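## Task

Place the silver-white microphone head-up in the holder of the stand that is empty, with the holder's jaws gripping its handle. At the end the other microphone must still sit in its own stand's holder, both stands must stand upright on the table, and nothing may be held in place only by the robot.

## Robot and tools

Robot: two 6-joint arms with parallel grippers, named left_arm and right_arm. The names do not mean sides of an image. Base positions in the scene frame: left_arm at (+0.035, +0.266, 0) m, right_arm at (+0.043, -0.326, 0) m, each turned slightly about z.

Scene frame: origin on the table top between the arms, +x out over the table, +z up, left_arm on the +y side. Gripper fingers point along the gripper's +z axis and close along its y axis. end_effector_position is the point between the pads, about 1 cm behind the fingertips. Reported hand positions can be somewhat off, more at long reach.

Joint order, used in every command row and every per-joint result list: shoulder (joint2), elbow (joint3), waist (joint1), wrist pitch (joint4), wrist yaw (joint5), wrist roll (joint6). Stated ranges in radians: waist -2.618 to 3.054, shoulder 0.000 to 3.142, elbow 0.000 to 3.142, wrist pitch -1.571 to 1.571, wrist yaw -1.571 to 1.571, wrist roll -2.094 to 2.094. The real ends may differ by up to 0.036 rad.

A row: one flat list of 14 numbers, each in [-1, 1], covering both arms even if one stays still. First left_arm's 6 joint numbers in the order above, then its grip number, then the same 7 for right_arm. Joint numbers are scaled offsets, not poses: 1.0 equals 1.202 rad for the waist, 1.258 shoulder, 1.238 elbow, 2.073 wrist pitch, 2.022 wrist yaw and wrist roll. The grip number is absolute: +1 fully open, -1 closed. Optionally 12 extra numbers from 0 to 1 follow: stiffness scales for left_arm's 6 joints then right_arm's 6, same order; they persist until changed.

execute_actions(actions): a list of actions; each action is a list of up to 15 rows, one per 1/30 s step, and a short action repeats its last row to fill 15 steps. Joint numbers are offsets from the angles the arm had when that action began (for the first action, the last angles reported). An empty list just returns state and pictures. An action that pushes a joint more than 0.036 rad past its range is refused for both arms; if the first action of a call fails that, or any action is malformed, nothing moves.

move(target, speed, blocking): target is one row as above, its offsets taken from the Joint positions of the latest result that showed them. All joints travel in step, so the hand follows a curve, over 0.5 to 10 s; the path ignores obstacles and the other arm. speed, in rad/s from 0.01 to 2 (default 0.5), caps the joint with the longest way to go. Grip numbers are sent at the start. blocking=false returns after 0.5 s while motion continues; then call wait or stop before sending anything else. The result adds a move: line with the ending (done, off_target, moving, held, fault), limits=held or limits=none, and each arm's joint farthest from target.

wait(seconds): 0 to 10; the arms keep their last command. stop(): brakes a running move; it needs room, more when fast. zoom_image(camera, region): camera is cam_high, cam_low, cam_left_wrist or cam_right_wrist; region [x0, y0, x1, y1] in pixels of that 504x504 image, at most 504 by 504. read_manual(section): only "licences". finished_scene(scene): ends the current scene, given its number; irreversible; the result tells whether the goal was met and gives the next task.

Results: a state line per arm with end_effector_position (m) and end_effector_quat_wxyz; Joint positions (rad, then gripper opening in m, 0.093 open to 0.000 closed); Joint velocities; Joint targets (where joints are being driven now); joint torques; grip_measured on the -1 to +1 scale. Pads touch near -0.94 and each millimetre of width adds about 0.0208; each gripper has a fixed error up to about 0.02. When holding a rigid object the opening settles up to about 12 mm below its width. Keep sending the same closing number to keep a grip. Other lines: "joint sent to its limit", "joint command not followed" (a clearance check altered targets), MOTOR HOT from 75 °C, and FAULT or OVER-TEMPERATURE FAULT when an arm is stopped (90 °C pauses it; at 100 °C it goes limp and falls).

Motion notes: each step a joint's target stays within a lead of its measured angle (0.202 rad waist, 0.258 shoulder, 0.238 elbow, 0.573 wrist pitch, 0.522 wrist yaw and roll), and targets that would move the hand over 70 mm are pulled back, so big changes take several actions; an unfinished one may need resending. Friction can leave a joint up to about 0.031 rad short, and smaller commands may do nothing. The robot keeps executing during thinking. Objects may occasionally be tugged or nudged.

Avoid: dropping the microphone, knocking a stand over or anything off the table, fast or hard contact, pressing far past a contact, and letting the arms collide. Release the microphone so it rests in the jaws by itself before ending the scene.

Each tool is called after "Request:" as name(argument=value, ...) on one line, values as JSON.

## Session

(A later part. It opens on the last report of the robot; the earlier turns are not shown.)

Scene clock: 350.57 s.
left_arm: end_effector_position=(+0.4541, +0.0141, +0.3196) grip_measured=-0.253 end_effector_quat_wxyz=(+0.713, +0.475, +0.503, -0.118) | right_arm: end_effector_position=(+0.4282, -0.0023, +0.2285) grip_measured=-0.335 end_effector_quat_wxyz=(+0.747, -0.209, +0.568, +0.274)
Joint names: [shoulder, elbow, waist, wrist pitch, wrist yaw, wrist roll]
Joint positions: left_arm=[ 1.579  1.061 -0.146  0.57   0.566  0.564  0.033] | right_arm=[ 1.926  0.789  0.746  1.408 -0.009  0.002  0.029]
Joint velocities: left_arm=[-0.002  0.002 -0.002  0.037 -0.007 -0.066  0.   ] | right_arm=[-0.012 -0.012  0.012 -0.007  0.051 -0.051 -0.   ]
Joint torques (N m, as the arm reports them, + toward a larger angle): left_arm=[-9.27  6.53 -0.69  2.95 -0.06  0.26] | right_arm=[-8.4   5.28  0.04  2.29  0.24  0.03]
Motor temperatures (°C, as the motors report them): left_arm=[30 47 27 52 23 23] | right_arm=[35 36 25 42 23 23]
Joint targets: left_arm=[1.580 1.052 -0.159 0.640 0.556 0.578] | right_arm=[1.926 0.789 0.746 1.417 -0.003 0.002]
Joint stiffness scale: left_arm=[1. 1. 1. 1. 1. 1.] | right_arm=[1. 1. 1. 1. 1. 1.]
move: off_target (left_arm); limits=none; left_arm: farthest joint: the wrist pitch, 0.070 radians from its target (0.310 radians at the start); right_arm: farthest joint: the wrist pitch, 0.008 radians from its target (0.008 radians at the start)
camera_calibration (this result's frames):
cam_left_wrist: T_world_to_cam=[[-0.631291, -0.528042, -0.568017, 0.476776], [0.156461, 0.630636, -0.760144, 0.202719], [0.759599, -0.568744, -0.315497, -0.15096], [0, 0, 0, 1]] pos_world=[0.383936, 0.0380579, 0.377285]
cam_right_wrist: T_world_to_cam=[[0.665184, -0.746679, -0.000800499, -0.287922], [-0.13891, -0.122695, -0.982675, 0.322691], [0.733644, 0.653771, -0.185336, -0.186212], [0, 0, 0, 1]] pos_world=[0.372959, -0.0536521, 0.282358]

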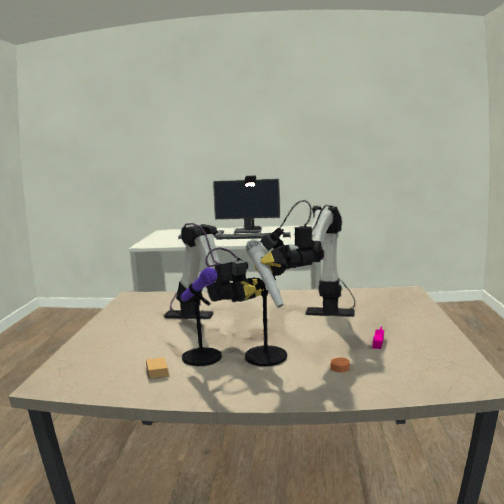

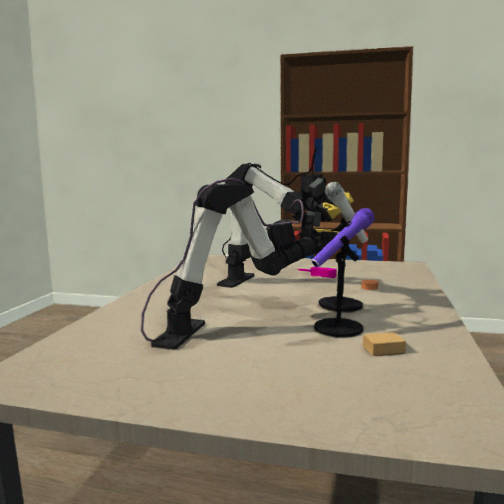

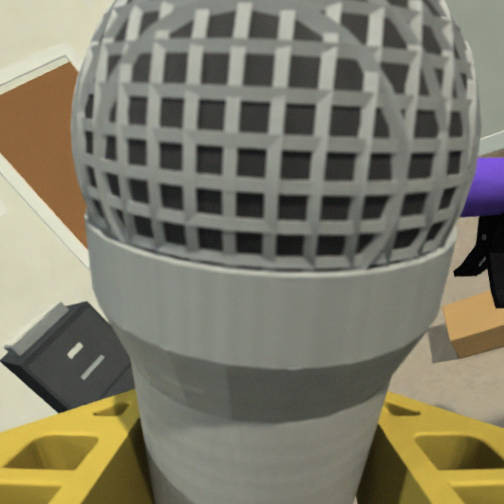

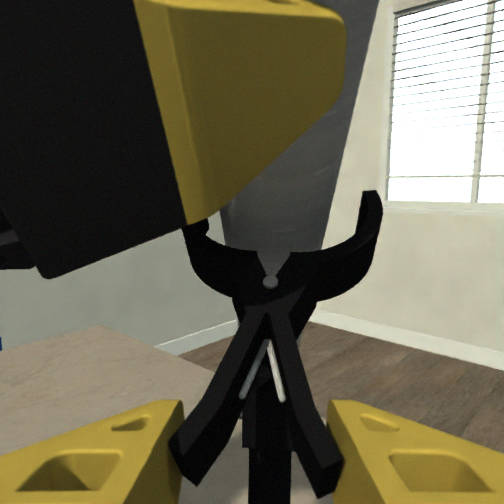

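Request:
execute_actions(actions=[[[0.001,-0.0075,-0.011,0.034,-0.005,0.007,-0.4, 0,0,0,0.004,0.002,0,-0.31],[0.001,-0.008,-0.0115,0.034,-0.005,0.007,-0.4, 0,0,0,0.004,0.002,0,-0.28],[0.001,-0.0085,-0.012,0.034,-0.005,0.007,-0.4, 0,0,0,0.004,0.002,0,-0.25],[0.001,-0.009,-0.0127,0.034,-0.005,0.007,-0.4, 0,0,0,0.004,0.002,0,-0.22],[0.001,-0.0097,-0.0134,0.034,-0.005,0.007,-0.4, 0,0,0,0.004,0.002,0,-0.19],[0.001,-0.0104,-0.0141,0.034,-0.005,0.007,-0.4, 0,0,0,0.004,0.002,0,-0.16],[0.001,-0.0111,-0.0148,0.034,-0.005,0.007,-0.4, 0,0,0,0.004,0.002,0,-0.13],[0.001,-0.0118,-0.0155,0.034,-0.005,0.007,-0.4, 0,0,0,0.004,0.002,0,-0.10],[0.001,-0.0125,-0.0162,0.034,-0.005,0.007,-0.4, 0,0,0,0.004,0.002,0,-0.07],[0.001,-0.0132,-0.0169,0.034,-0.005,0.007,-0.4, 0,0,0,0.004,0.002,0,-0.04],[0.001,-0.0139,-0.0176,0.034,-0.005,0.007,-0.4, 0,0,0,0.004,0.002,0,-0.01],[0.001,-0.0146,-0.0183,0.034,-0.005,0.007,-0.4, 0,0,0,0.004,0.002,0,0.02],[0.001,-0.0153,-0.019,0.034,-0.005,0.007,-0.4, 0,0,0,0.004,0.002,0,0.05],[0.001,-0.016,-0.0197,0.034,-0.005,0.007,-0.4, 0,0,0,0.004,0.002,0,0.08],[0.001,-0.017,-0.0205,0.034,-0.005,0.007,-0.4, 0,0,0,0.004,0.002,0,0.11]],[[0.001,-0.008,-0.011,0.034,-0.005,0.007,-0.4, 0,0,0,0,0,0,0.14],[0.001,-0.008,-0.011,0.034,-0.005,0.007,-0.4, 0,0,0,0,0,0,0.18],[0.001,-0.008,-0.011,0.034,-0.005,0.007,-0.4, 0,0,0,0,0,0,0.22],[0.001,-0.008,-0.011,0.034,-0.005,0.007,-0.4, 0,0,0,0,0,0,0.26],[0.001,-0.008,-0.011,0.034,-0.005,0.007,-0.4, 0,0,0,0,0,0,0.32],[0.001,-0.008,-0.011,0.034,-0.005,0.007,-0.4, 0,0,0,0,0,0,0.4],[0.001,-0.008,-0.011,0.034,-0.005,0.007,-0.4, 0,0,0,0,0,0,0.5],[0.001,-0.008,-0.011,0.034,-0.005,0.007,-0.4, 0,0,0,0,0,0,0.6],[0.001,-0.008,-0.011,0.034,-0.005,0.007,-0.4, 0,0,0,0,0,0,0.7],[0.001,-0.008,-0.011,0.034,-0.005,0.007,-0.4, 0,0,0,0,0,0,0.8]]])

Scene clock: 362.23 s.
left_arm: end_effector_position=(+0.4501, +0.0084, +0.3194) grip_measured=-0.253 end_effector_quat_wxyz=(+0.713, +0.479, +0.497, -0.122) | right_arm: end_effector_position=(+0.4284, -0.0026, +0.2289) grip_measured=+0.798 end_effector_quat_wxyz=(+0.748, -0.208, +0.568, +0.274)
Joint names: [shoulder, elbow, waist, wrist pitch, wrist yaw, wrist roll]
Joint positions: left_arm=[ 1.579  1.056 -0.161  0.578  0.566  0.567  0.033] | right_arm=[ 1.926  0.789  0.746  1.41  -0.007  0.001  0.084]
Joint velocities: left_arm=[-0.002 -0.017  0.007  0.007 -0.022 -0.081 -0.   ] | right_arm=[-0.002  0.017 -0.007  0.051 -0.022 -0.022  0.002]
Joint torques (N m, as the arm reports them, + toward a larger angle): left_arm=[-9.3   6.42 -0.73  2.94 -0.06  0.25] | right_arm=[-8.49  5.26 -0.04  2.2   0.17  0.03]
Motor temperatures (°C, as the motors report them): left_arm=[31 45 27 53 23 23] | right_arm=[37 36 25 42 23 23]
Joint targets: left_arm=[1.580 1.047 -0.173 0.647 0.556 0.581] | right_arm=[1.926 0.789 0.746 1.410 -0.007 0.001]
Joint stiffness scale: left_arm=[1. 1. 1. 1. 1. 1.] | right_arm=[1. 1. 1. 1. 1. 1.]
camera_calibration (this result's frames):
cam_left_wrist: T_world_to_cam=[[-0.635366, -0.519039, -0.571759, 0.474044], [0.169604, 0.628543, -0.759058, 0.200504], [0.753355, -0.579252, -0.311324, -0.149773], [0, 0, 0, 1]] pos_world=[0.380018, 0.0332652, 0.376605]
cam_right_wrist: T_world_to_cam=[[0.663461, -0.748211, -0.000997672, -0.287524], [-0.138192, -0.121228, -0.982958, 0.322783], [0.735339, 0.652292, -0.183826, -0.187115], [0, 0, 0, 1]] pos_world=[0.372959, -0.0539448, 0.282599]

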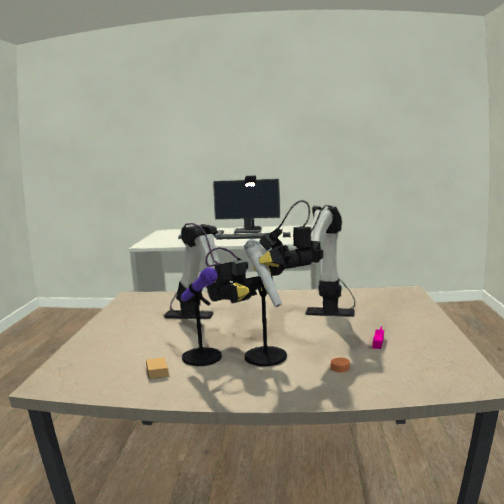

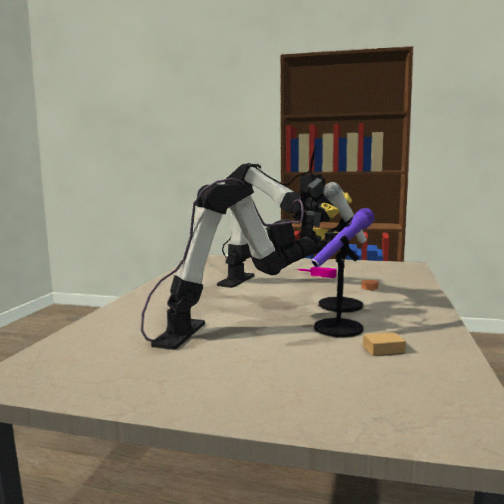

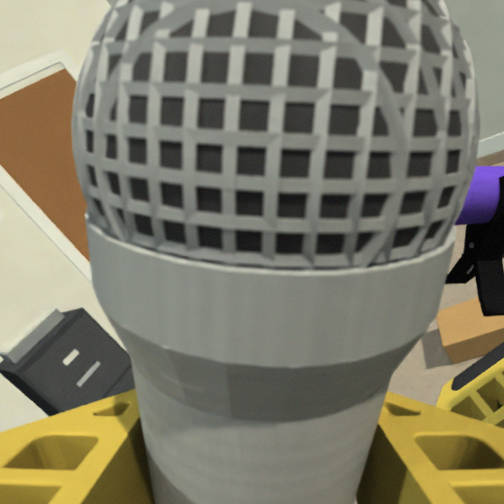

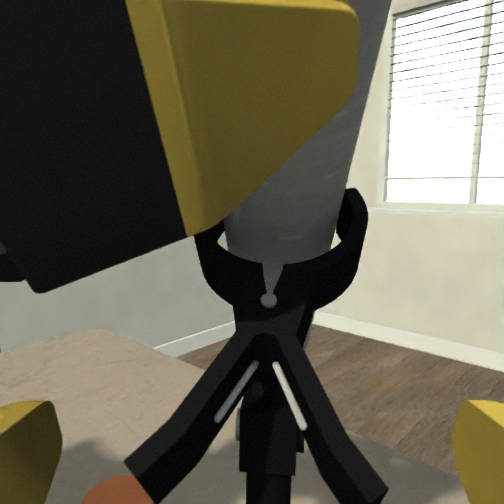

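Request:
zoom_image(camera="cam_right_wrist", region=[170, 150, 400, 350])

Request:
zoom_image(camera="cam_high", region=[225, 230, 315, 320])

Region (170, 150, 400, 350) of cam_right_wrist's 504x504 image, scaled by 2.191, with more detail than that image has; it fills the top 438 rows of this view, and the rest is white.

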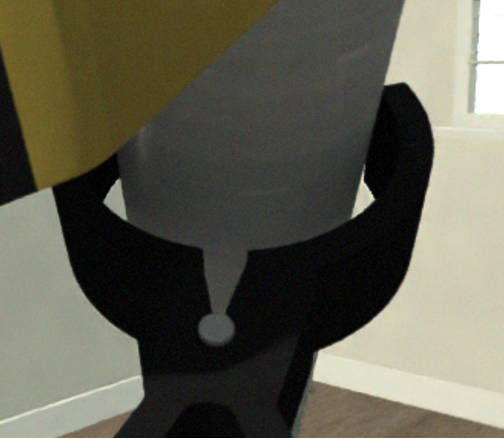

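Region (225, 230, 315, 320) of cam_high's 504x504 image, scaled by 5.600, with more detail than that image has.

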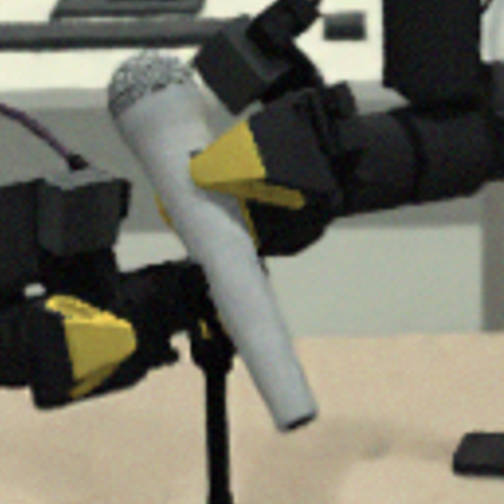

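Request:
execute_actions(actions=[[[0.0,-0.007,-0.009,0.033,-0.005,0.007,-0.4, 0,0,0,0,0,0,0.62],[-0.002,-0.007,-0.009,0.033,-0.005,0.007,-0.4, 0,0,0,0,0,0,0.45],[-0.004,-0.007,-0.009,0.033,-0.005,0.007,-0.4, 0,0,0,0,0,0,0.3],[-0.006,-0.007,-0.009,0.033,-0.005,0.007,-0.4, 0,0,0,0,0,0,0.2],[-0.008,-0.007,-0.009,0.033,-0.005,0.007,-0.4, 0,0,0,0,0,0,0.13],[-0.010,-0.007,-0.009,0.033,-0.005,0.007,-0.4, 0,0,0,0,0,0,0.08],[-0.012,-0.007,-0.009,0.033,-0.005,0.007,-0.4, 0,0,0,0,0,0,0.04],[-0.014,-0.007,-0.009,0.033,-0.005,0.007,-0.4, 0,0,0,0,0,0,0.0],[-0.016,-0.007,-0.009,0.033,-0.005,0.007,-0.4, 0,0,0,0,0,0,-0.04],[-0.018,-0.007,-0.009,0.033,-0.005,0.007,-0.4, 0,0,0,0,0,0,-0.08],[-0.020,-0.007,-0.009,0.033,-0.005,0.007,-0.4, 0,0,0,0,0,0,-0.12],[-0.020,-0.007,-0.009,0.033,-0.005,0.007,-0.4, 0,0,0,0,0,0,-0.16],[-0.020,-0.007,-0.009,0.033,-0.005,0.007,-0.4, 0,0,0,0,0,0,-0.20],[-0.020,-0.007,-0.009,0.033,-0.005,0.007,-0.4, 0,0,0,0,0,0,-0.24],[-0.020,-0.007,-0.009,0.033,-0.005,0.007,-0.4, 0,0,0,0,0,0,-0.27]],[[-0.022,-0.009,-0.011,0.034,-0.006,0.007,-0.4, 0,0,0,0,0,0,-0.27],[-0.024,-0.012,-0.012,0.035,-0.007,0.007,-0.4, 0,0,0,0,0,0,-0.27],[-0.026,-0.0155,-0.014,0.036,-0.0085,0.007,-0.4, 0,0,0,0,0,0,-0.27],[-0.028,-0.019,-0.016,0.0375,-0.010,0.007,-0.4, 0,0,0,0,0,0,-0.27],[-0.030,-0.023,-0.018,0.039,-0.0115,0.007,-0.4, 0,0,0,0,0,0,-0.27],[-0.032,-0.027,-0.020,0.040,-0.013,0.007,-0.4, 0,0,0,0,0,0,-0.27],[-0.034,-0.031,-0.022,0.0415,-0.0145,0.007,-0.4, 0,0,0,0,0,0,-0.27],[-0.036,-0.035,-0.024,0.043,-0.016,0.007,-0.4, 0,0,0,0,0,0,-0.27],[-0.038,-0.039,-0.026,0.0445,-0.0175,0.007,-0.4, 0,0,0,0,0,0,-0.27],[-0.040,-0.043,-0.028,0.046,-0.019,0.007,-0.4, 0,0,0,0,0,0,-0.27],[-0.042,-0.0465,-0.030,0.047,-0.0205,0.007,-0.4, 0,0,0,0,0,0,-0.27],[-0.0435,-0.0495,-0.0315,0.048,-0.022,0.007,-0.4, 0,0,0,0,0,0,-0.27],[-0.045,-0.052,-0.0325,0.049,-0.023,0.007,-0.4, 0,0,0,0,0,0,-0.27]]])

Request:
wait(seconds=0.3)

Scene clock: 381.73 s.
left_arm: end_effector_position=(+0.4412, +0.0056, +0.3143) grip_measured=-0.253 end_effector_quat_wxyz=(+0.716, +0.475, +0.498, -0.116) | right_arm: end_effector_position=(+0.4271, -0.0009, +0.2282) grip_measured=-0.265 end_effector_quat_wxyz=(+0.746, -0.214, +0.567, +0.277)
Joint names: [shoulder, elbow, waist, wrist pitch, wrist yaw, wrist roll]
Joint positions: left_arm=[ 1.554  1.006 -0.184  0.609  0.53   0.571  0.033] | right_arm=[ 1.926  0.789  0.746  1.407 -0.02   0.001  0.032]
Joint velocities: left_arm=[-0.051 -0.032 -0.007 -0.007 -0.037 -0.022  0.001] | right_arm=[-0.007  0.002 -0.012  0.007  0.037 -0.037 -0.   ]
Joint torques (N m, as the arm reports them, + toward a larger angle): left_arm=[-12.01   6.23  -0.91   2.92   0.01   0.23] | right_arm=[-8.53  5.26  0.06  2.2   0.22  0.05]
Motor temperatures (°C, as the motors report them): left_arm=[32 43 27 55 23 23] | right_arm=[39 36 25 42 23 23]
Joint targets: left_arm=[1.522 0.992 -0.200 0.680 0.519 0.582] | right_arm=[1.926 0.789 0.746 1.408 -0.015 0.001]
Joint stiffness scale: left_arm=[1. 1. 1. 1. 1. 1.] | right_arm=[1. 1. 1. 1. 1. 1.]
camera_calibration (this result's frames):
cam_left_wrist: T_world_to_cam=[[-0.624557, -0.528537, -0.574959, 0.460386], [0.166113, 0.629454, -0.759075, 0.201461], [0.763109, -0.569594, -0.305333, -0.152461], [0, 0, 0, 1]] pos_world=[0.370416, 0.0296799, 0.371076]
cam_right_wrist: T_world_to_cam=[[0.672684, -0.739925, 0.00273624, -0.29013], [-0.136248, -0.1275, -0.982436, 0.321244], [0.727277, 0.660496, -0.186581, -0.18336], [0, 0, 0, 1]] pos_world=[0.372288, -0.0526073, 0.282185]

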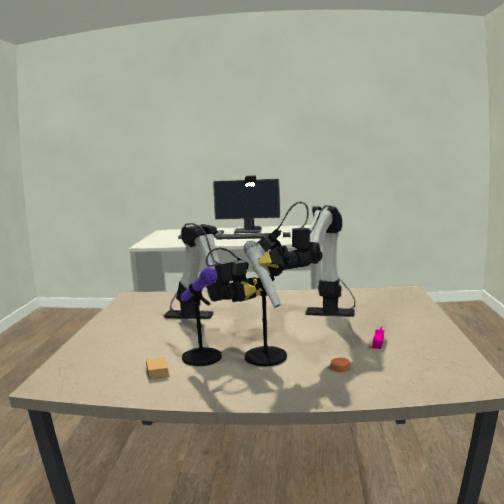

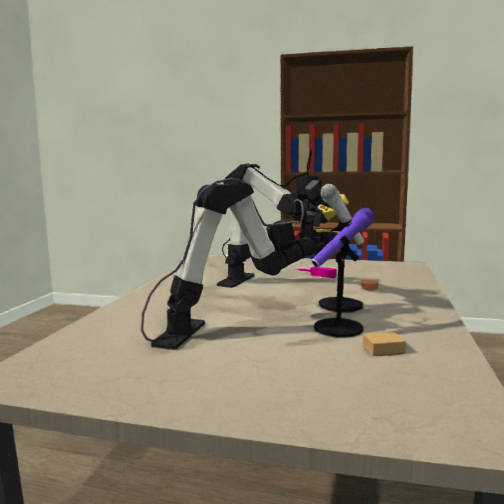

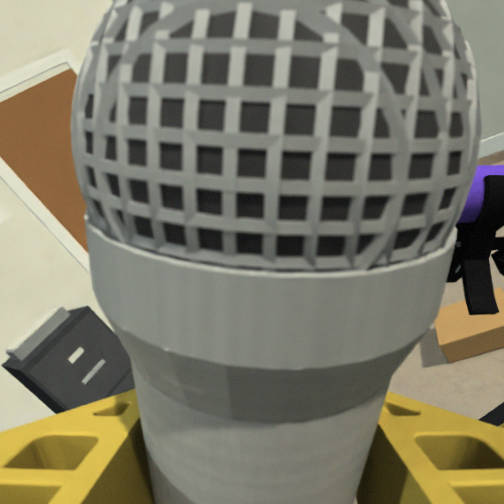

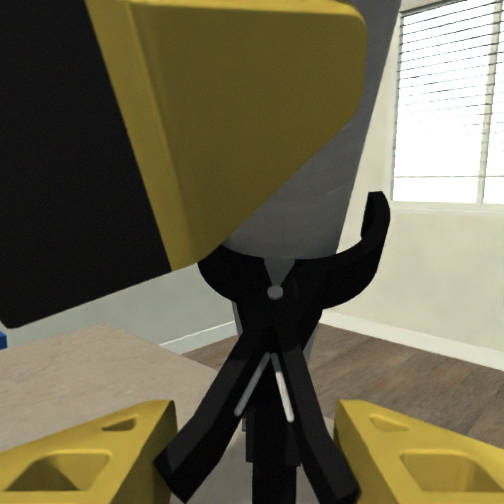

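Scene clock: 382.03 s.
left_arm: end_effector_position=(+0.4407, +0.0054, +0.3151) grip_measured=-0.253 end_effector_quat_wxyz=(+0.717, +0.474, +0.497, -0.115) | right_arm: end_effector_position=(+0.4271, -0.0009, +0.2282) grip_measured=-0.265 end_effector_quat_wxyz=(+0.746, -0.214, +0.567, +0.277)
Joint names: [shoulder, elbow, waist, wrist pitch, wrist yaw, wrist roll]
Joint positions: left_arm=[ 1.553  1.004 -0.186  0.613  0.527  0.571  0.033] | right_arm=[ 1.926  0.789  0.746  1.407 -0.02   0.001  0.032]
Joint velocities: left_arm=[-0.002  0.002 -0.002 -0.007 -0.037 -0.022 -0.001] | right_arm=[-0.012 -0.017 -0.012 -0.051 -0.022 -0.022  0.001]
Joint torques (N m, as the arm reports them, + toward a larger angle): left_arm=[-12.04   6.23  -0.81   2.94  -0.04   0.22] | right_arm=[-8.34  5.26  0.09  2.21  0.23  0.04]
Motor temperatures (°C, as the motors report them): left_arm=[32 43 27 55 23 23] | right_arm=[39 36 25 42 23 23]
Joint targets: left_arm=[1.522 0.992 -0.200 0.680 0.519 0.582] | right_arm=[1.926 0.789 0.746 1.408 -0.015 0.001]
Joint stiffness scale: left_arm=[1. 1. 1. 1. 1. 1.] | right_arm=[1. 1. 1. 1. 1. 1.]
wait: 0.30 s; at rest by 0.27 s
camera_calibration (this result's frames):
cam_left_wrist: T_world_to_cam=[[-0.621968, -0.530189, -0.576242, 0.459611], [0.168017, 0.6284, -0.759528, 0.201606], [0.764804, -0.569221, -0.301764, -0.153854], [0, 0, 0, 1]] pos_world=[0.369658, 0.0294141, 0.371545]
cam_right_wrist: T_world_to_cam=[[0.672684, -0.739925, 0.00273624, -0.29013], [-0.136248, -0.1275, -0.982436, 0.321244], [0.727277, 0.660496, -0.186581, -0.18336], [0, 0, 0, 1]] pos_world=[0.372288, -0.0526073, 0.282185]

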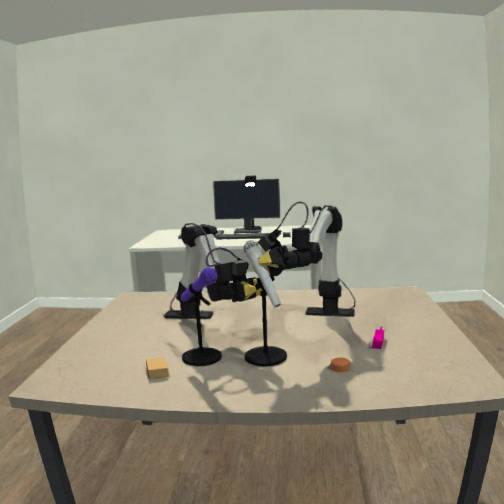

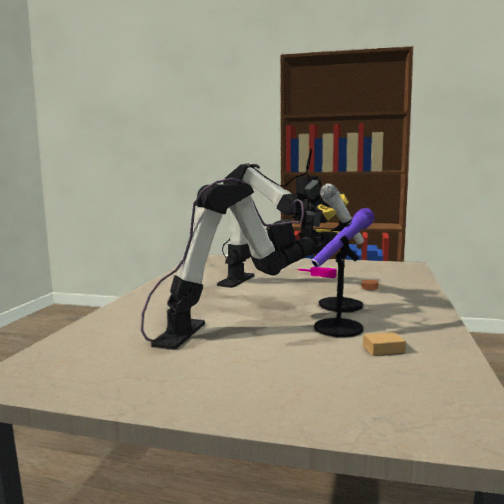

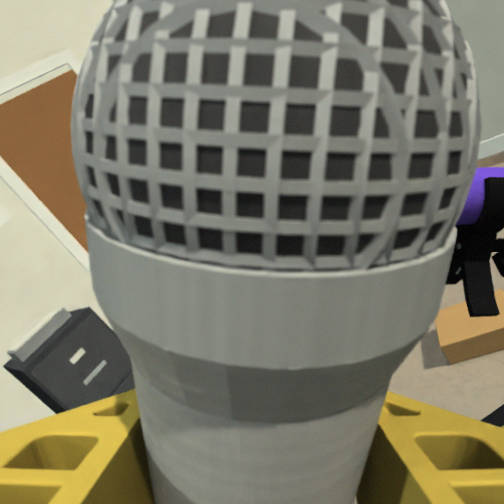

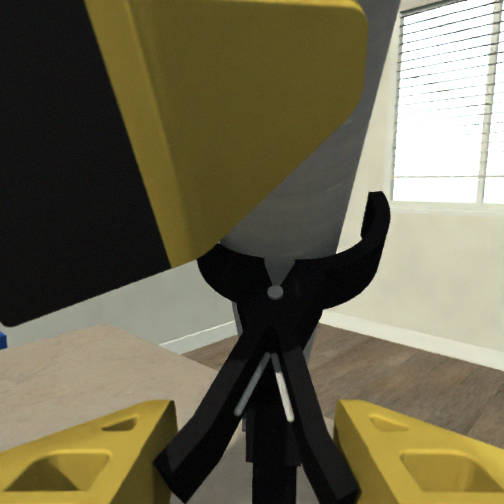

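Request:
execute_actions(actions=[])

Scene clock: 394.97 s.
left_arm: end_effector_position=(+0.4406, +0.0052, +0.3152) grip_measured=-0.253 end_effector_quat_wxyz=(+0.718, +0.475, +0.497, -0.115) | right_arm: end_effector_position=(+0.4271, -0.0009, +0.2282) grip_measured=-0.265 end_effector_quat_wxyz=(+0.746, -0.214, +0.567, +0.277)
Joint names: [shoulder, elbow, waist, wrist pitch, wrist yaw, wrist roll]
Joint positions: left_arm=[ 1.553  1.004 -0.186  0.614  0.527  0.571  0.033] | right_arm=[ 1.926  0.789  0.746  1.407 -0.02   0.001  0.032]
Joint velocities: left_arm=[-0.012 -0.002 -0.017 -0.081 -0.051 -0.066 -0.   ] | right_arm=[-0.012 -0.017 -0.012  0.051 -0.022 -0.051  0.   ]
Joint torques (N m, as the arm reports them, + toward a larger angle): left_arm=[-12.03   6.23  -0.79   2.95  -0.04   0.22] | right_arm=[-8.43  5.3   0.04  2.23  0.22  0.05]
Motor temperatures (°C, as the motors report them): left_arm=[34 42 27 56 23 23] | right_arm=[40 36 25 42 23 23]
Joint targets: left_arm=[1.522 0.992 -0.200 0.680 0.519 0.582] | right_arm=[1.926 0.789 0.746 1.408 -0.015 0.001]
Joint stiffness scale: left_arm=[1. 1. 1. 1. 1. 1.] | right_arm=[1. 1. 1. 1. 1. 1.]
camera_calibration (this result's frames):
cam_left_wrist: T_world_to_cam=[[-0.621967, -0.530036, -0.576383, 0.459556], [0.168524, 0.628225, -0.759561, 0.201571], [0.764693, -0.569557, -0.301411, -0.153897], [0, 0, 0, 1]] pos_world=[0.369543, 0.0292968, 0.3716]
cam_right_wrist: T_world_to_cam=[[0.672684, -0.739925, 0.00273624, -0.29013], [-0.136248, -0.1275, -0.982436, 0.321244], [0.727277, 0.660496, -0.186581, -0.18336], [0, 0, 0, 1]] pos_world=[0.372288, -0.0526073, 0.282185]

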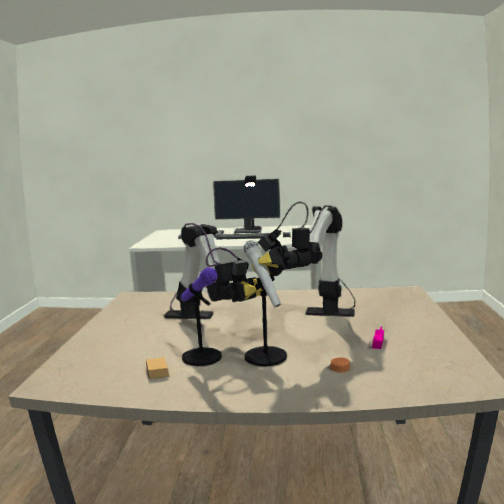

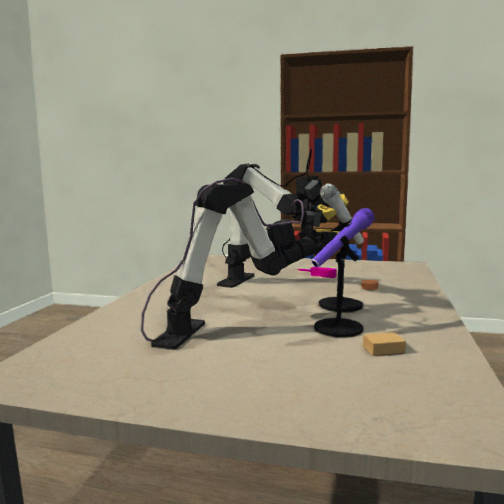

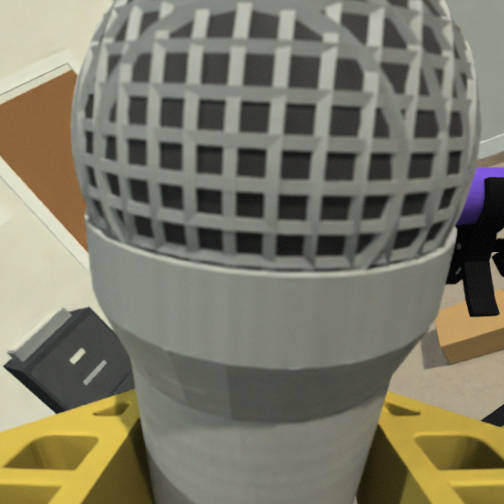

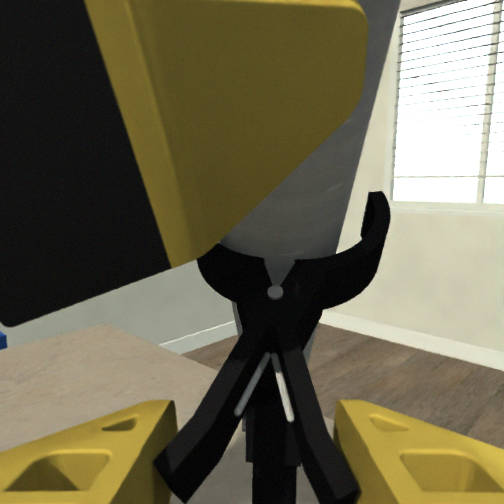

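Request:
execute_actions(actions=[[[-0.02,-0.012,-0.013,0.032,-0.004,0.005,-0.4,0,0,0,0,0,0,-0.25],[-0.02,-0.013,-0.014,0.032,-0.004,0.005,-0.4,0,0,0,0,0,0,-0.23],[-0.02,-0.014,-0.015,0.032,-0.004,0.005,-0.4,0,0,0,0,0,0,-0.21],[-0.02,-0.015,-0.016,0.032,-0.004,0.005,-0.4,0,0,0,0,0,0,-0.19],[-0.02,-0.016,-0.016,0.032,-0.004,0.005,-0.4,0,0,0,0,0,0,-0.17],[-0.02,-0.016,-0.016,0.032,-0.004,0.005,-0.4,0,0,0,0,0,0,-0.15],[-0.02,-0.016,-0.016,0.032,-0.004,0.005,-0.4,0,0,0,0,0,0,-0.13],[-0.02,-0.016,-0.016,0.032,-0.004,0.005,-0.4,0,0,0,0,0,0,-0.11],[-0.02,-0.016,-0.016,0.032,-0.004,0.005,-0.4,0,0,0,0,0,0,-0.09],[-0.02,-0.016,-0.016,0.032,-0.004,0.005,-0.4,0,0,0,0,0,0,-0.07],[-0.02,-0.016,-0.016,0.032,-0.004,0.005,-0.4,0,0,0,0,0,0,-0.05],[-0.02,-0.016,-0.016,0.032,-0.004,0.005,-0.4,0,0,0,0,0,0,-0.03],[-0.02,-0.016,-0.016,0.032,-0.004,0.005,-0.4,0,0,0,0,0,0,-0.01],[-0.02,-0.016,-0.016,0.032,-0.004,0.005,-0.4,0,0,0,0,0,0,0.01],[-0.02,-0.016,-0.016,0.032,-0.004,0.005,-0.4,0,0,0,0,0,0,0.03]]])

Scene clock: 399.50 s.
left_arm: end_effector_position=(+0.4395, +0.0033, +0.3158) grip_measured=-0.253 end_effector_quat_wxyz=(+0.718, +0.475, +0.495, -0.116) | right_arm: end_effector_position=(+0.4271, -0.0011, +0.2288) grip_measured=+0.022 end_effector_quat_wxyz=(+0.747, -0.214, +0.566, +0.275)
Joint names: [shoulder, elbow, waist, wrist pitch, wrist yaw, wrist roll]
Joint positions: left_arm=[ 1.553  1.004 -0.192  0.616  0.524  0.571  0.033] | right_arm=[ 1.926  0.789  0.746  1.409 -0.018 -0.004  0.046]
Joint velocities: left_arm=[ 0.007  0.007 -0.007  0.007  0.095  0.095 -0.001] | right_arm=[-0.022 -0.002 -0.012  0.066  0.022 -0.022  0.016]
Joint torques (N m, as the arm reports them, + toward a larger angle): left_arm=[-11.48   5.69  -0.85   2.89  -0.02   0.23] | right_arm=[-8.44  5.27  0.05  2.1   0.09  0.11]
Motor temperatures (°C, as the motors report them): left_arm=[35 41 27 56 23 23] | right_arm=[41 36 25 43 23 23]
Joint targets: left_arm=[1.527 0.984 -0.205 0.680 0.518 0.581] | right_arm=[1.926 0.789 0.746 1.407 -0.020 0.001]
Joint stiffness scale: left_arm=[1. 1. 1. 1. 1. 1.] | right_arm=[1. 1. 1. 1. 1. 1.]
camera_calibration (this result's frames):
cam_left_wrist: T_world_to_cam=[[-0.622004, -0.529062, -0.577239, 0.458522], [0.172023, 0.62686, -0.759904, 0.201962], [0.763884, -0.571962, -0.298899, -0.154393], [0, 0, 0, 1]] pos_world=[0.368399, 0.0276776, 0.372001]
cam_right_wrist: T_world_to_cam=[[0.670591, -0.741793, 0.00720161, -0.290512], [-0.132057, -0.128923, -0.982822, 0.320038], [0.729979, 0.658121, -0.184413, -0.184761], [0, 0, 0, 1]] pos_world=[0.371949, -0.0526443, 0.28256]

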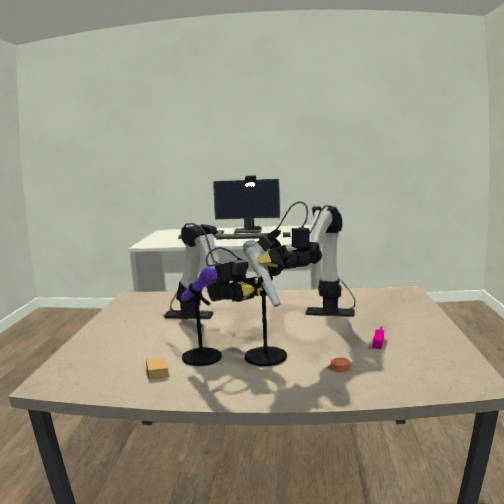

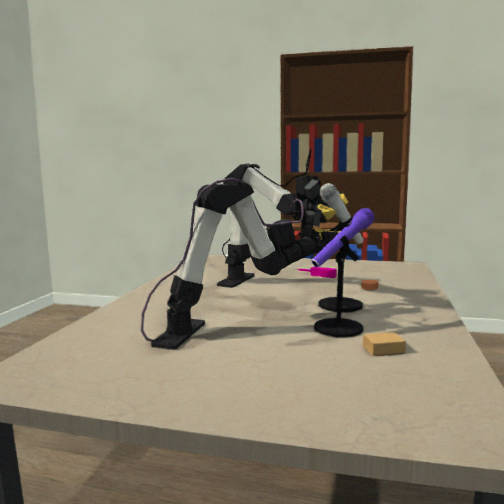

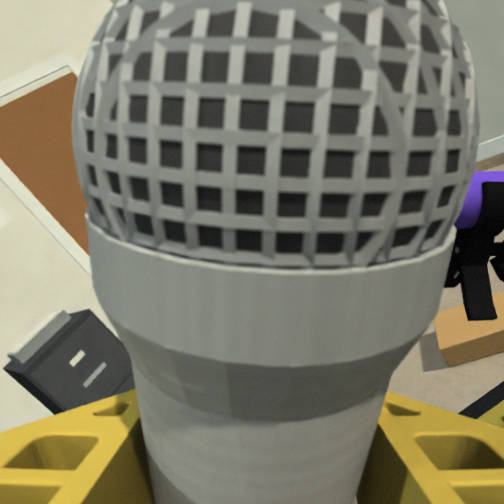

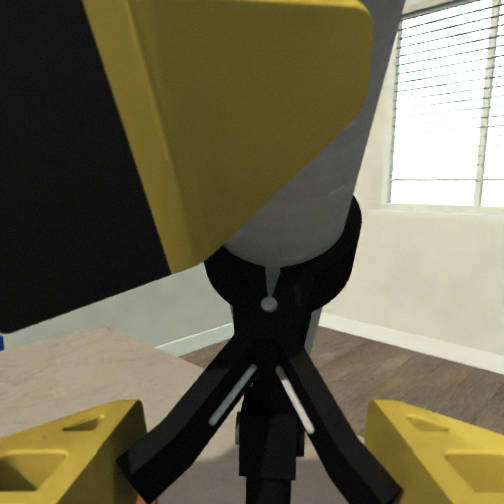

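Request:
execute_actions(actions=[[[-0.02,-0.016,-0.009,0.031,-0.003,0.005,-0.4,0,0,0,0,0,0,0.05],[-0.02,-0.016,-0.009,0.031,-0.003,0.005,-0.4,0,0,0,0,0,0,0.08],[-0.02,-0.016,-0.009,0.031,-0.003,0.005,-0.4,0,0,0,0,0,0,0.11],[-0.02,-0.016,-0.009,0.031,-0.003,0.005,-0.4,0,0,0,0,0,0,0.14],[-0.02,-0.016,-0.009,0.031,-0.003,0.005,-0.4,0,0,0,0,0,0,0.17],[-0.02,-0.016,-0.009,0.031,-0.003,0.005,-0.4,0,0,0,0,0,0,0.2],[-0.02,-0.016,-0.009,0.031,-0.003,0.005,-0.4,0,0,0,0,0,0,0.24],[-0.02,-0.016,-0.009,0.031,-0.003,0.005,-0.4,0,0,0,0,0,0,0.28],[-0.02,-0.016,-0.009,0.031,-0.003,0.005,-0.4,0,0,0,0,0,0,0.33],[-0.02,-0.016,-0.009,0.031,-0.003,0.005,-0.4,0,0,0,0,0,0,0.39],[-0.02,-0.016,-0.009,0.031,-0.003,0.005,-0.4,0,0,0,0,0,0,0.46],[-0.02,-0.016,-0.009,0.031,-0.003,0.005,-0.4,0,0,0,0,0,0,0.54],[-0.02,-0.016,-0.009,0.031,-0.003,0.005,-0.4,0,0,0,0,0,0,0.62],[-0.02,-0.016,-0.009,0.031,-0.003,0.005,-0.4,0,0,0,0,0,0,0.7],[-0.02,-0.016,-0.009,0.031,-0.003,0.005,-0.4,0,0,0,0,0,0,0.75]]])

Request:
zoom_image(camera="cam_high", region=[225, 230, 315, 320])

Scene clock: 404.53 s.
left_arm: end_effector_position=(+0.4400, +0.0037, +0.3160) grip_measured=-0.253 end_effector_quat_wxyz=(+0.719, +0.474, +0.495, -0.115) | right_arm: end_effector_position=(+0.4273, -0.0015, +0.2291) grip_measured=+0.724 end_effector_quat_wxyz=(+0.748, -0.213, +0.566, +0.274)
Joint names: [shoulder, elbow, waist, wrist pitch, wrist yaw, wrist roll]
Joint positions: left_arm=[ 1.553  1.004 -0.192  0.618  0.52   0.571  0.033] | right_arm=[ 1.926  0.789  0.746  1.411 -0.016 -0.004  0.08 ]
Joint velocities: left_arm=[-0.002 -0.012  0.007 -0.037  0.022 -0.022 -0.   ] | right_arm=[-0.012 -0.002 -0.002 -0.051 -0.007 -0.051  0.05 ]
Joint torques (N m, as the arm reports them, + toward a larger angle): left_arm=[-11.5    5.66  -0.62   2.9    0.01   0.21] | right_arm=[-8.39  5.29  0.13  2.2   0.12  0.06]
Motor temperatures (°C, as the motors report them): left_arm=[35 41 27 56 23 23] | right_arm=[41 36 25 43 23 23]
Joint targets: left_arm=[1.527 0.984 -0.202 0.681 0.518 0.581] | right_arm=[1.926 0.789 0.746 1.409 -0.018 -0.004]
Joint stiffness scale: left_arm=[1. 1. 1. 1. 1. 1.] | right_arm=[1. 1. 1. 1. 1. 1.]
camera_calibration (this result's frames):
cam_left_wrist: T_world_to_cam=[[-0.619444, -0.531451, -0.577796, 0.458202], [0.170823, 0.627123, -0.759958, 0.202412], [0.76623, -0.569453, -0.297683, -0.155873], [0, 0, 0, 1]] pos_world=[0.368688, 0.0278127, 0.372171]
cam_right_wrist: T_world_to_cam=[[0.668676, -0.743525, 0.00654304, -0.289993], [-0.131686, -0.127081, -0.983112, 0.320278], [0.7318, 0.656521, -0.182888, -0.185718], [0, 0, 0, 1]] pos_world=[0.371996, -0.0529886, 0.282801]

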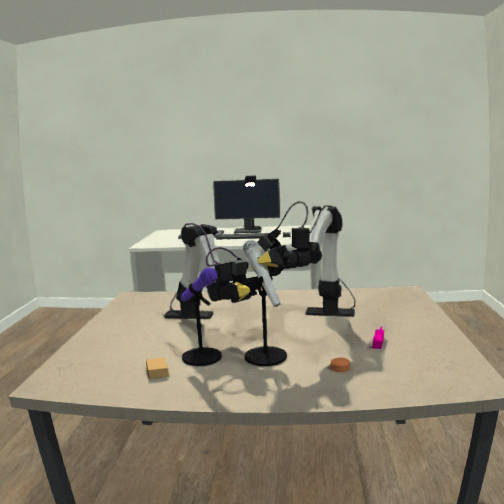

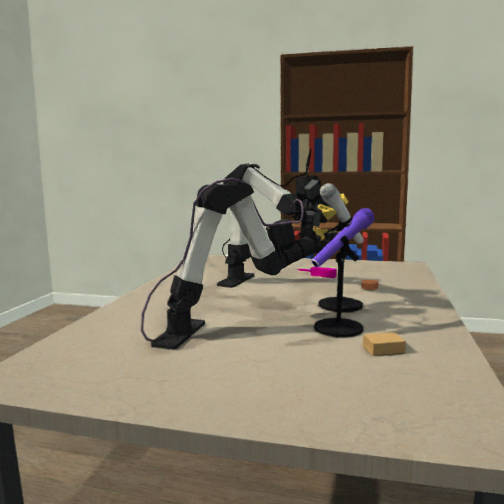

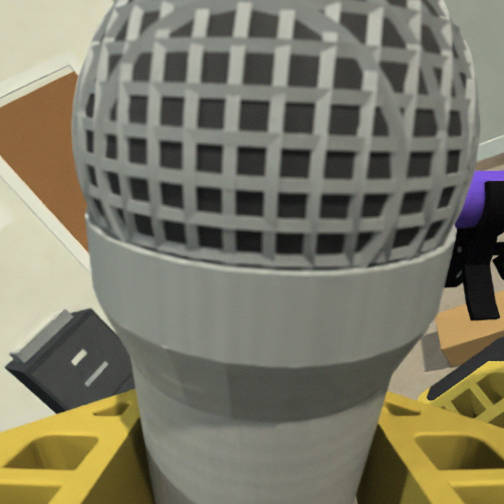

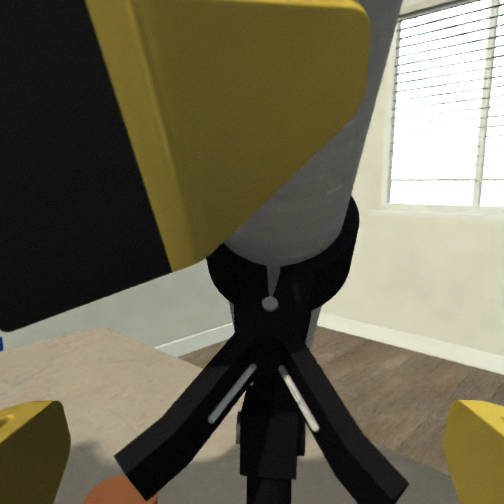

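Region (225, 230, 315, 320) of cam_high's 504x504 image, scaled by 5.600, with more detail than that image has.

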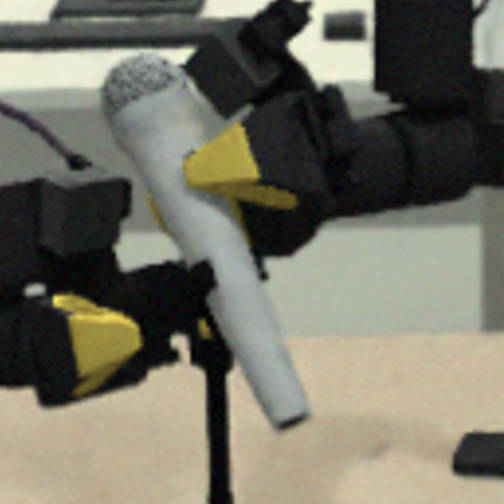

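Request:
zoom_image(camera="cam_right_wrist", region=[180, 170, 400, 390])

Region (180, 170, 400, 390) of cam_right_wrist's 504x504 image, scaled by 2.291, with more detail than that image has.

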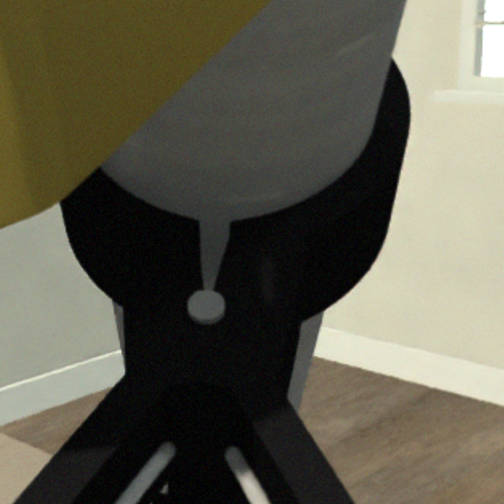

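Request:
execute_actions(actions=[[[-0.019,-0.015,-0.008,0.029,0,0.004,-0.4,-0.012,-0.016,0,0.001,0,0,0.8],[-0.018,-0.014,-0.007,0.027,0,0.004,-0.4,-0.017,-0.021,0,0.002,0,0,0.8],[-0.017,-0.013,-0.007,0.025,0,0.004,-0.4,-0.021,-0.027,0,0.003,0,0,0.8],[-0.016,-0.012,-0.006,0.023,0,0.003,-0.4,-0.025,-0.034,0,0.004,0,0,0.8],[-0.015,-0.011,-0.006,0.021,0,0.003,-0.4,-0.03,-0.041,0,0.005,0,0,0.8],[-0.014,-0.010,-0.005,0.019,0,0.003,-0.39,-0.036,-0.05,0,0.006,0,0,0.8],[-0.013,-0.009,-0.005,0.017,0,0.002,-0.38,-0.042,-0.059,0,0.007,0,0,0.8],[-0.012,-0.008,-0.004,0.015,0,0.002,-0.37,-0.049,-0.069,0,0.008,0,0,0.8],[-0.011,-0.007,-0.004,0.013,0,0.002,-0.35,-0.056,-0.08,0,0.009,0,0,0.8],[-0.010,-0.006,-0.003,0.011,0,0.001,-0.33,-0.064,-0.091,0,0.010,0,0,0.8],[-0.009,-0.005,-0.003,0.010,0,0.001,-0.31,-0.072,-0.103,0,0.011,0,0,0.8],[-0.008,-0.004,-0.002,0.009,0,0.001,-0.29,-0.08,-0.115,0,0.012,0,0,0.8],[-0.007,-0.003,-0.002,0.008,0,0,-0.27,-0.088,-0.127,0,0.012,0,0,0.8],[-0.006,-0.002,-0.001,0.007,0,0,-0.25,-0.096,-0.139,0,0.013,0,0,0.8],[-0.005,-0.001,-0.001,0.006,0,0,-0.23,-0.104,-0.151,0,0.013,0,0,0.8]],[[-0.005,0,0,0.005,0,0,-0.21,-0.04,-0.055,0,0.006,0,0,0.8],[-0.005,0,0,0.005,0,0,-0.19,-0.048,-0.067,0,0.007,0,0,0.8],[-0.005,0,0,0.005,0,0,-0.17,-0.056,-0.079,0,0.007,0,0,0.8],[-0.005,0,0,0.005,0,0,-0.15,-0.064,-0.091,0,0.008,0,0,0.8],[-0.005,0,0,0.004,0,0,-0.13,-0.072,-0.103,0,0.008,0,0,0.8],[-0.005,0,0,0.004,0,0,-0.11,-0.08,-0.115,0,0.009,0,0,0.8],[-0.005,0,0,0.004,0,0,-0.09,-0.087,-0.126,0,0.009,0,0,0.8],[-0.005,0,0,0.004,0,0,-0.07,-0.094,-0.137,0,0.01,0,0,0.8],[-0.005,0,0,0.003,0,0,-0.05,-0.1,-0.147,0,0.01,0,0,0.8],[-0.005,0,0,0.003,0,0,-0.03,-0.106,-0.156,0,0.011,0,0,0.8],[-0.005,0,0,0.003,0,0,-0.01,-0.111,-0.164,0,0.011,0,0,0.8],[-0.005,0,0,0.003,0,0,0.01,-0.115,-0.171,0,0.012,0,0,0.8],[-0.005,0,0,0.003,0,0,0.03,-0.118,-0.176,0,0.012,0,0,0.8],[-0.005,0,0,0.003,0,0,0.06,-0.12,-0.18,0,0.012,0,0,0.8],[-0.005,0,0,0.003,0,0,0.1,-0.122,-0.183,0,0.012,0,0,0.8]]])

Scene clock: 419.67 s.
left_arm: end_effector_position=(+0.4400, +0.0037, +0.3153) grip_measured=+0.083 end_effector_quat_wxyz=(+0.718, +0.474, +0.497, -0.115) | right_arm: end_effector_position=(+0.3695, -0.0498, +0.2113) grip_measured=+0.798 end_effector_quat_wxyz=(+0.727, -0.223, +0.593, +0.267)
Joint names: [shoulder, elbow, waist, wrist pitch, wrist yaw, wrist roll]
Joint positions: left_arm=[ 1.553  1.004 -0.192  0.614  0.52   0.571  0.049] | right_arm=[ 1.697  0.458  0.746  1.439 -0.016 -0.004  0.084]
Joint velocities: left_arm=[-0.002 -0.012 -0.012  0.037  0.022  0.037  0.031] | right_arm=[-0.095 -0.154 -0.002  0.037  0.051 -0.11   0.001]
Joint torques (N m, as the arm reports them, + toward a larger angle): left_arm=[-9.68  7.04  0.11  2.29  0.04  0.12] | right_arm=[-7.13  3.06  0.08  2.34  0.14  0.04]
Motor temperatures (°C, as the motors report them): left_arm=[36 40 27 57 23 23] | right_arm=[42 35 25 43 23 23]
Joint targets: left_arm=[1.546 1.004 -0.192 0.622 0.520 0.571] | right_arm=[1.674 0.425 0.746 1.449 -0.016 -0.004]
Joint stiffness scale: left_arm=[1. 1. 1. 1. 1. 1.] | right_arm=[1. 1. 1. 1. 1. 1.]
camera_calibration (this result's frames):
cam_left_wrist: T_world_to_cam=[[-0.621269, -0.53068, -0.576544, 0.45819], [0.16842, 0.628138, -0.759656, 0.202802], [0.765283, -0.569053, -0.300866, -0.154726], [0, 0, 0, 1]] pos_world=[0.368913, 0.0277177, 0.371675]
cam_right_wrist: T_world_to_cam=[[0.668968, -0.743282, 0.0037793, -0.286575], [-0.186844, -0.17308, -0.967023, 0.303678], [0.719425, 0.646201, -0.254663, -0.0957173], [0, 0, 0, 1]] pos_world=[0.317311, -0.098593, 0.270371]

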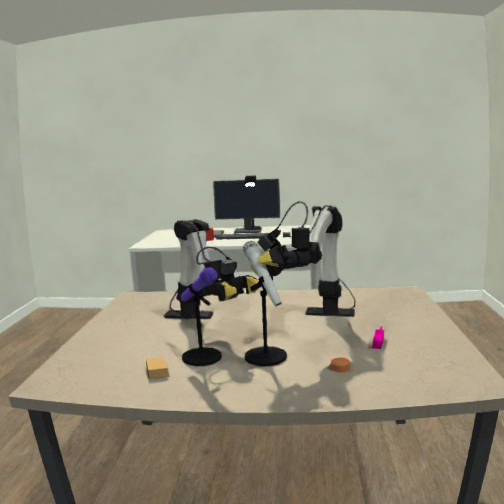

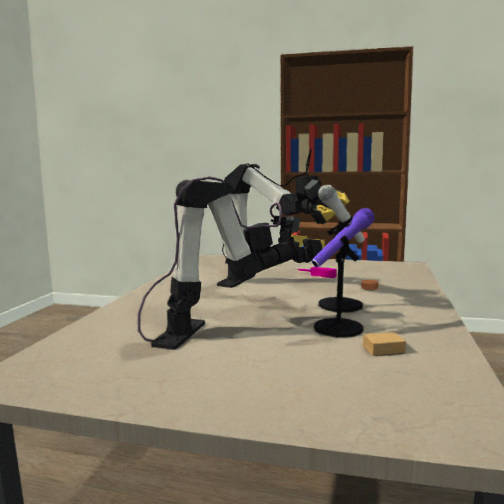

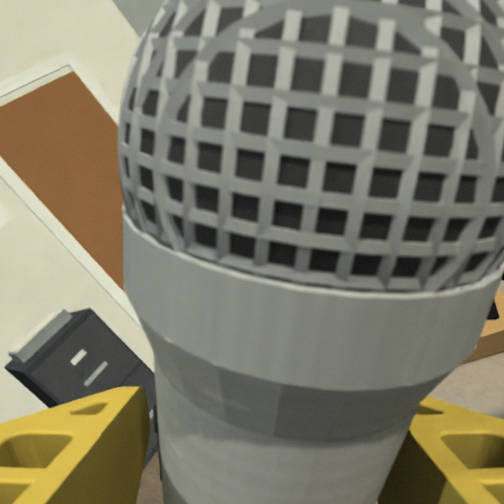

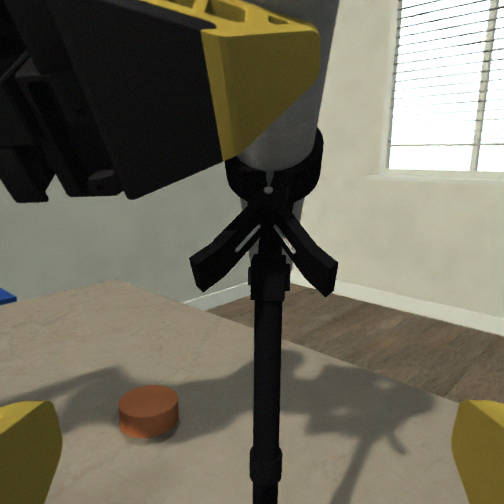

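Request:
execute_actions(actions=[[[-0.004,0,0,0.003,0,0,0.12,0,0,0,0,0,0,0.8],[-0.004,0,0,0.003,0,0,0.14,0,0,0,0,0,0,0.8],[-0.004,0,0,0.003,0,0,0.16,0,0,0,0,0,0,0.8],[-0.004,0,0,0.003,0,0,0.18,0,0,0,0,0,0,0.8],[-0.004,0,0,0.003,0,0,0.2,0,0,0,0,0,0,0.8],[-0.004,0,0,0.003,0,0,0.22,0,0,0,0,0,0,0.8],[-0.004,0,0,0.003,0,0,0.24,0,0,0,0,0,0,0.8],[-0.004,0,0,0.003,0,0,0.27,0,0,0,0,0,0,0.8],[-0.004,0,0,0.003,0,0,0.3,0,0,0,0,0,0,0.8],[-0.004,0,0,0.003,0,0,0.33,0,0,0,0,0,0,0.8],[-0.004,0,0,0.003,0,0,0.36,0,0,0,0,0,0,0.8],[-0.004,0,0,0.003,0,0,0.39,0,0,0,0,0,0,0.8],[-0.004,0,0,0.003,0,0,0.42,0,0,0,0,0,0,0.8],[-0.004,0,0,0.003,0,0,0.45,0,0,0,0,0,0,0.8],[-0.004,0,0,0.003,0,0,0.48,0,0,0,0,0,0,0.8]]])

Scene clock: 422.97 s.
left_arm: end_effector_position=(+0.4400, +0.0037, +0.3153) grip_measured=+0.466 end_effector_quat_wxyz=(+0.718, +0.474, +0.497, -0.115) | right_arm: end_effector_position=(+0.3683, -0.0508, +0.2104) grip_measured=+0.798 end_effector_quat_wxyz=(+0.726, -0.223, +0.594, +0.267)
Joint names: [shoulder, elbow, waist, wrist pitch, wrist yaw, wrist roll]
Joint positions: left_arm=[ 1.553  1.004 -0.192  0.614  0.52   0.571  0.068] | right_arm=[ 1.693  0.451  0.746  1.44  -0.016 -0.004  0.084]
Joint velocities: left_arm=[-0.017 -0.007 -0.007 -0.007  0.066 -0.051  0.025] | right_arm=[ 0.007  0.002  0.007  0.081 -0.007 -0.022 -0.002]
Joint torques (N m, as the arm reports them, + toward a larger angle): left_arm=[-9.6   7.12  0.13  2.28  0.04  0.13] | right_arm=[-5.82  5.4   0.12  2.24  0.15  0.03]
Motor temperatures (°C, as the motors report them): left_arm=[36 40 27 56 23 23] | right_arm=[41 35 25 43 23 23]
Joint targets: left_arm=[1.548 1.004 -0.192 0.621 0.520 0.571] | right_arm=[1.697 0.458 0.746 1.438 -0.016 -0.004]
Joint stiffness scale: left_arm=[1. 1. 1. 1. 1. 1.] | right_arm=[1. 1. 1. 1. 1. 1.]
camera_calibration (this result's frames):
cam_left_wrist: T_world_to_cam=[[-0.621269, -0.53068, -0.576544, 0.45819], [0.16842, 0.628138, -0.759656, 0.202802], [0.765283, -0.569053, -0.300866, -0.154726], [0, 0, 0, 1]] pos_world=[0.368913, 0.0277177, 0.371675]
cam_right_wrist: T_world_to_cam=[[0.668974, -0.743276, 0.00369298, -0.286499], [-0.188543, -0.174497, -0.966438, 0.302853], [0.718975, 0.645826, -0.256874, -0.0938664], [0, 0, 0, 1]] pos_world=[0.316249, -0.0994793, 0.269635]

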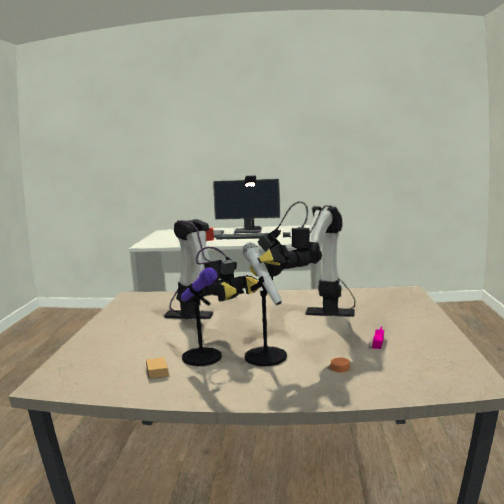

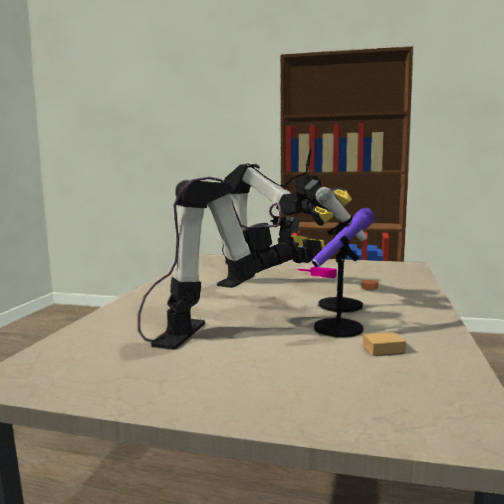

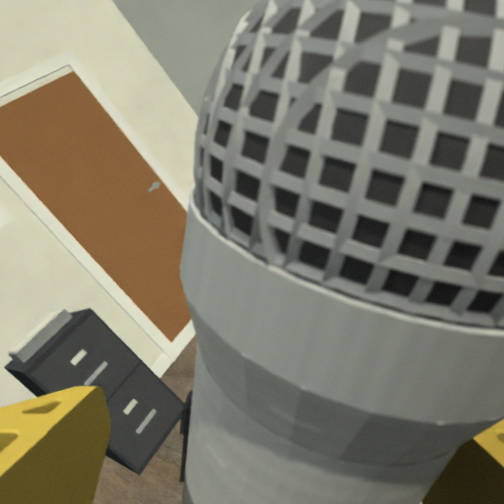

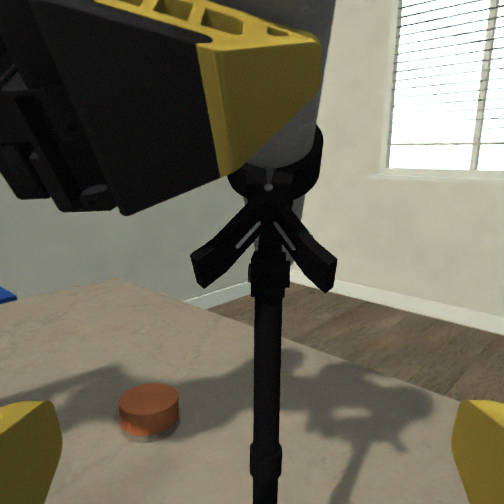

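Request:
zoom_image(camera="cam_low", region=[290, 165, 400, 275])

Request:
zoom_image(camera="cam_high", region=[225, 230, 315, 320])

Region (290, 165, 400, 275) of cam_low's 504x504 image, scaled by 4.582, with more detail than that image has.

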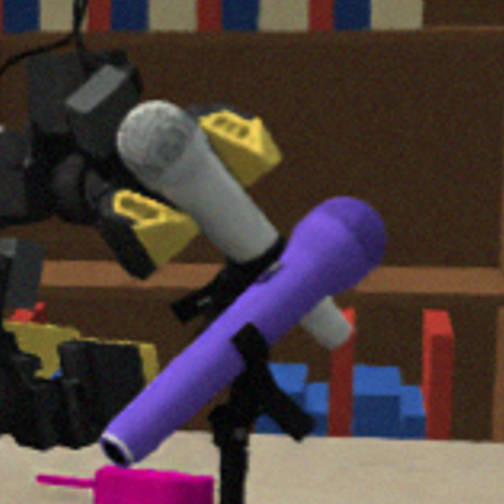

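Region (225, 230, 315, 320) of cam_high's 504x504 image, scaled by 5.600, with more detail than that image has.

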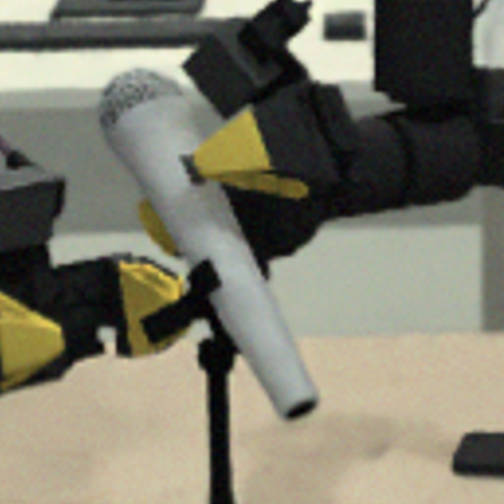

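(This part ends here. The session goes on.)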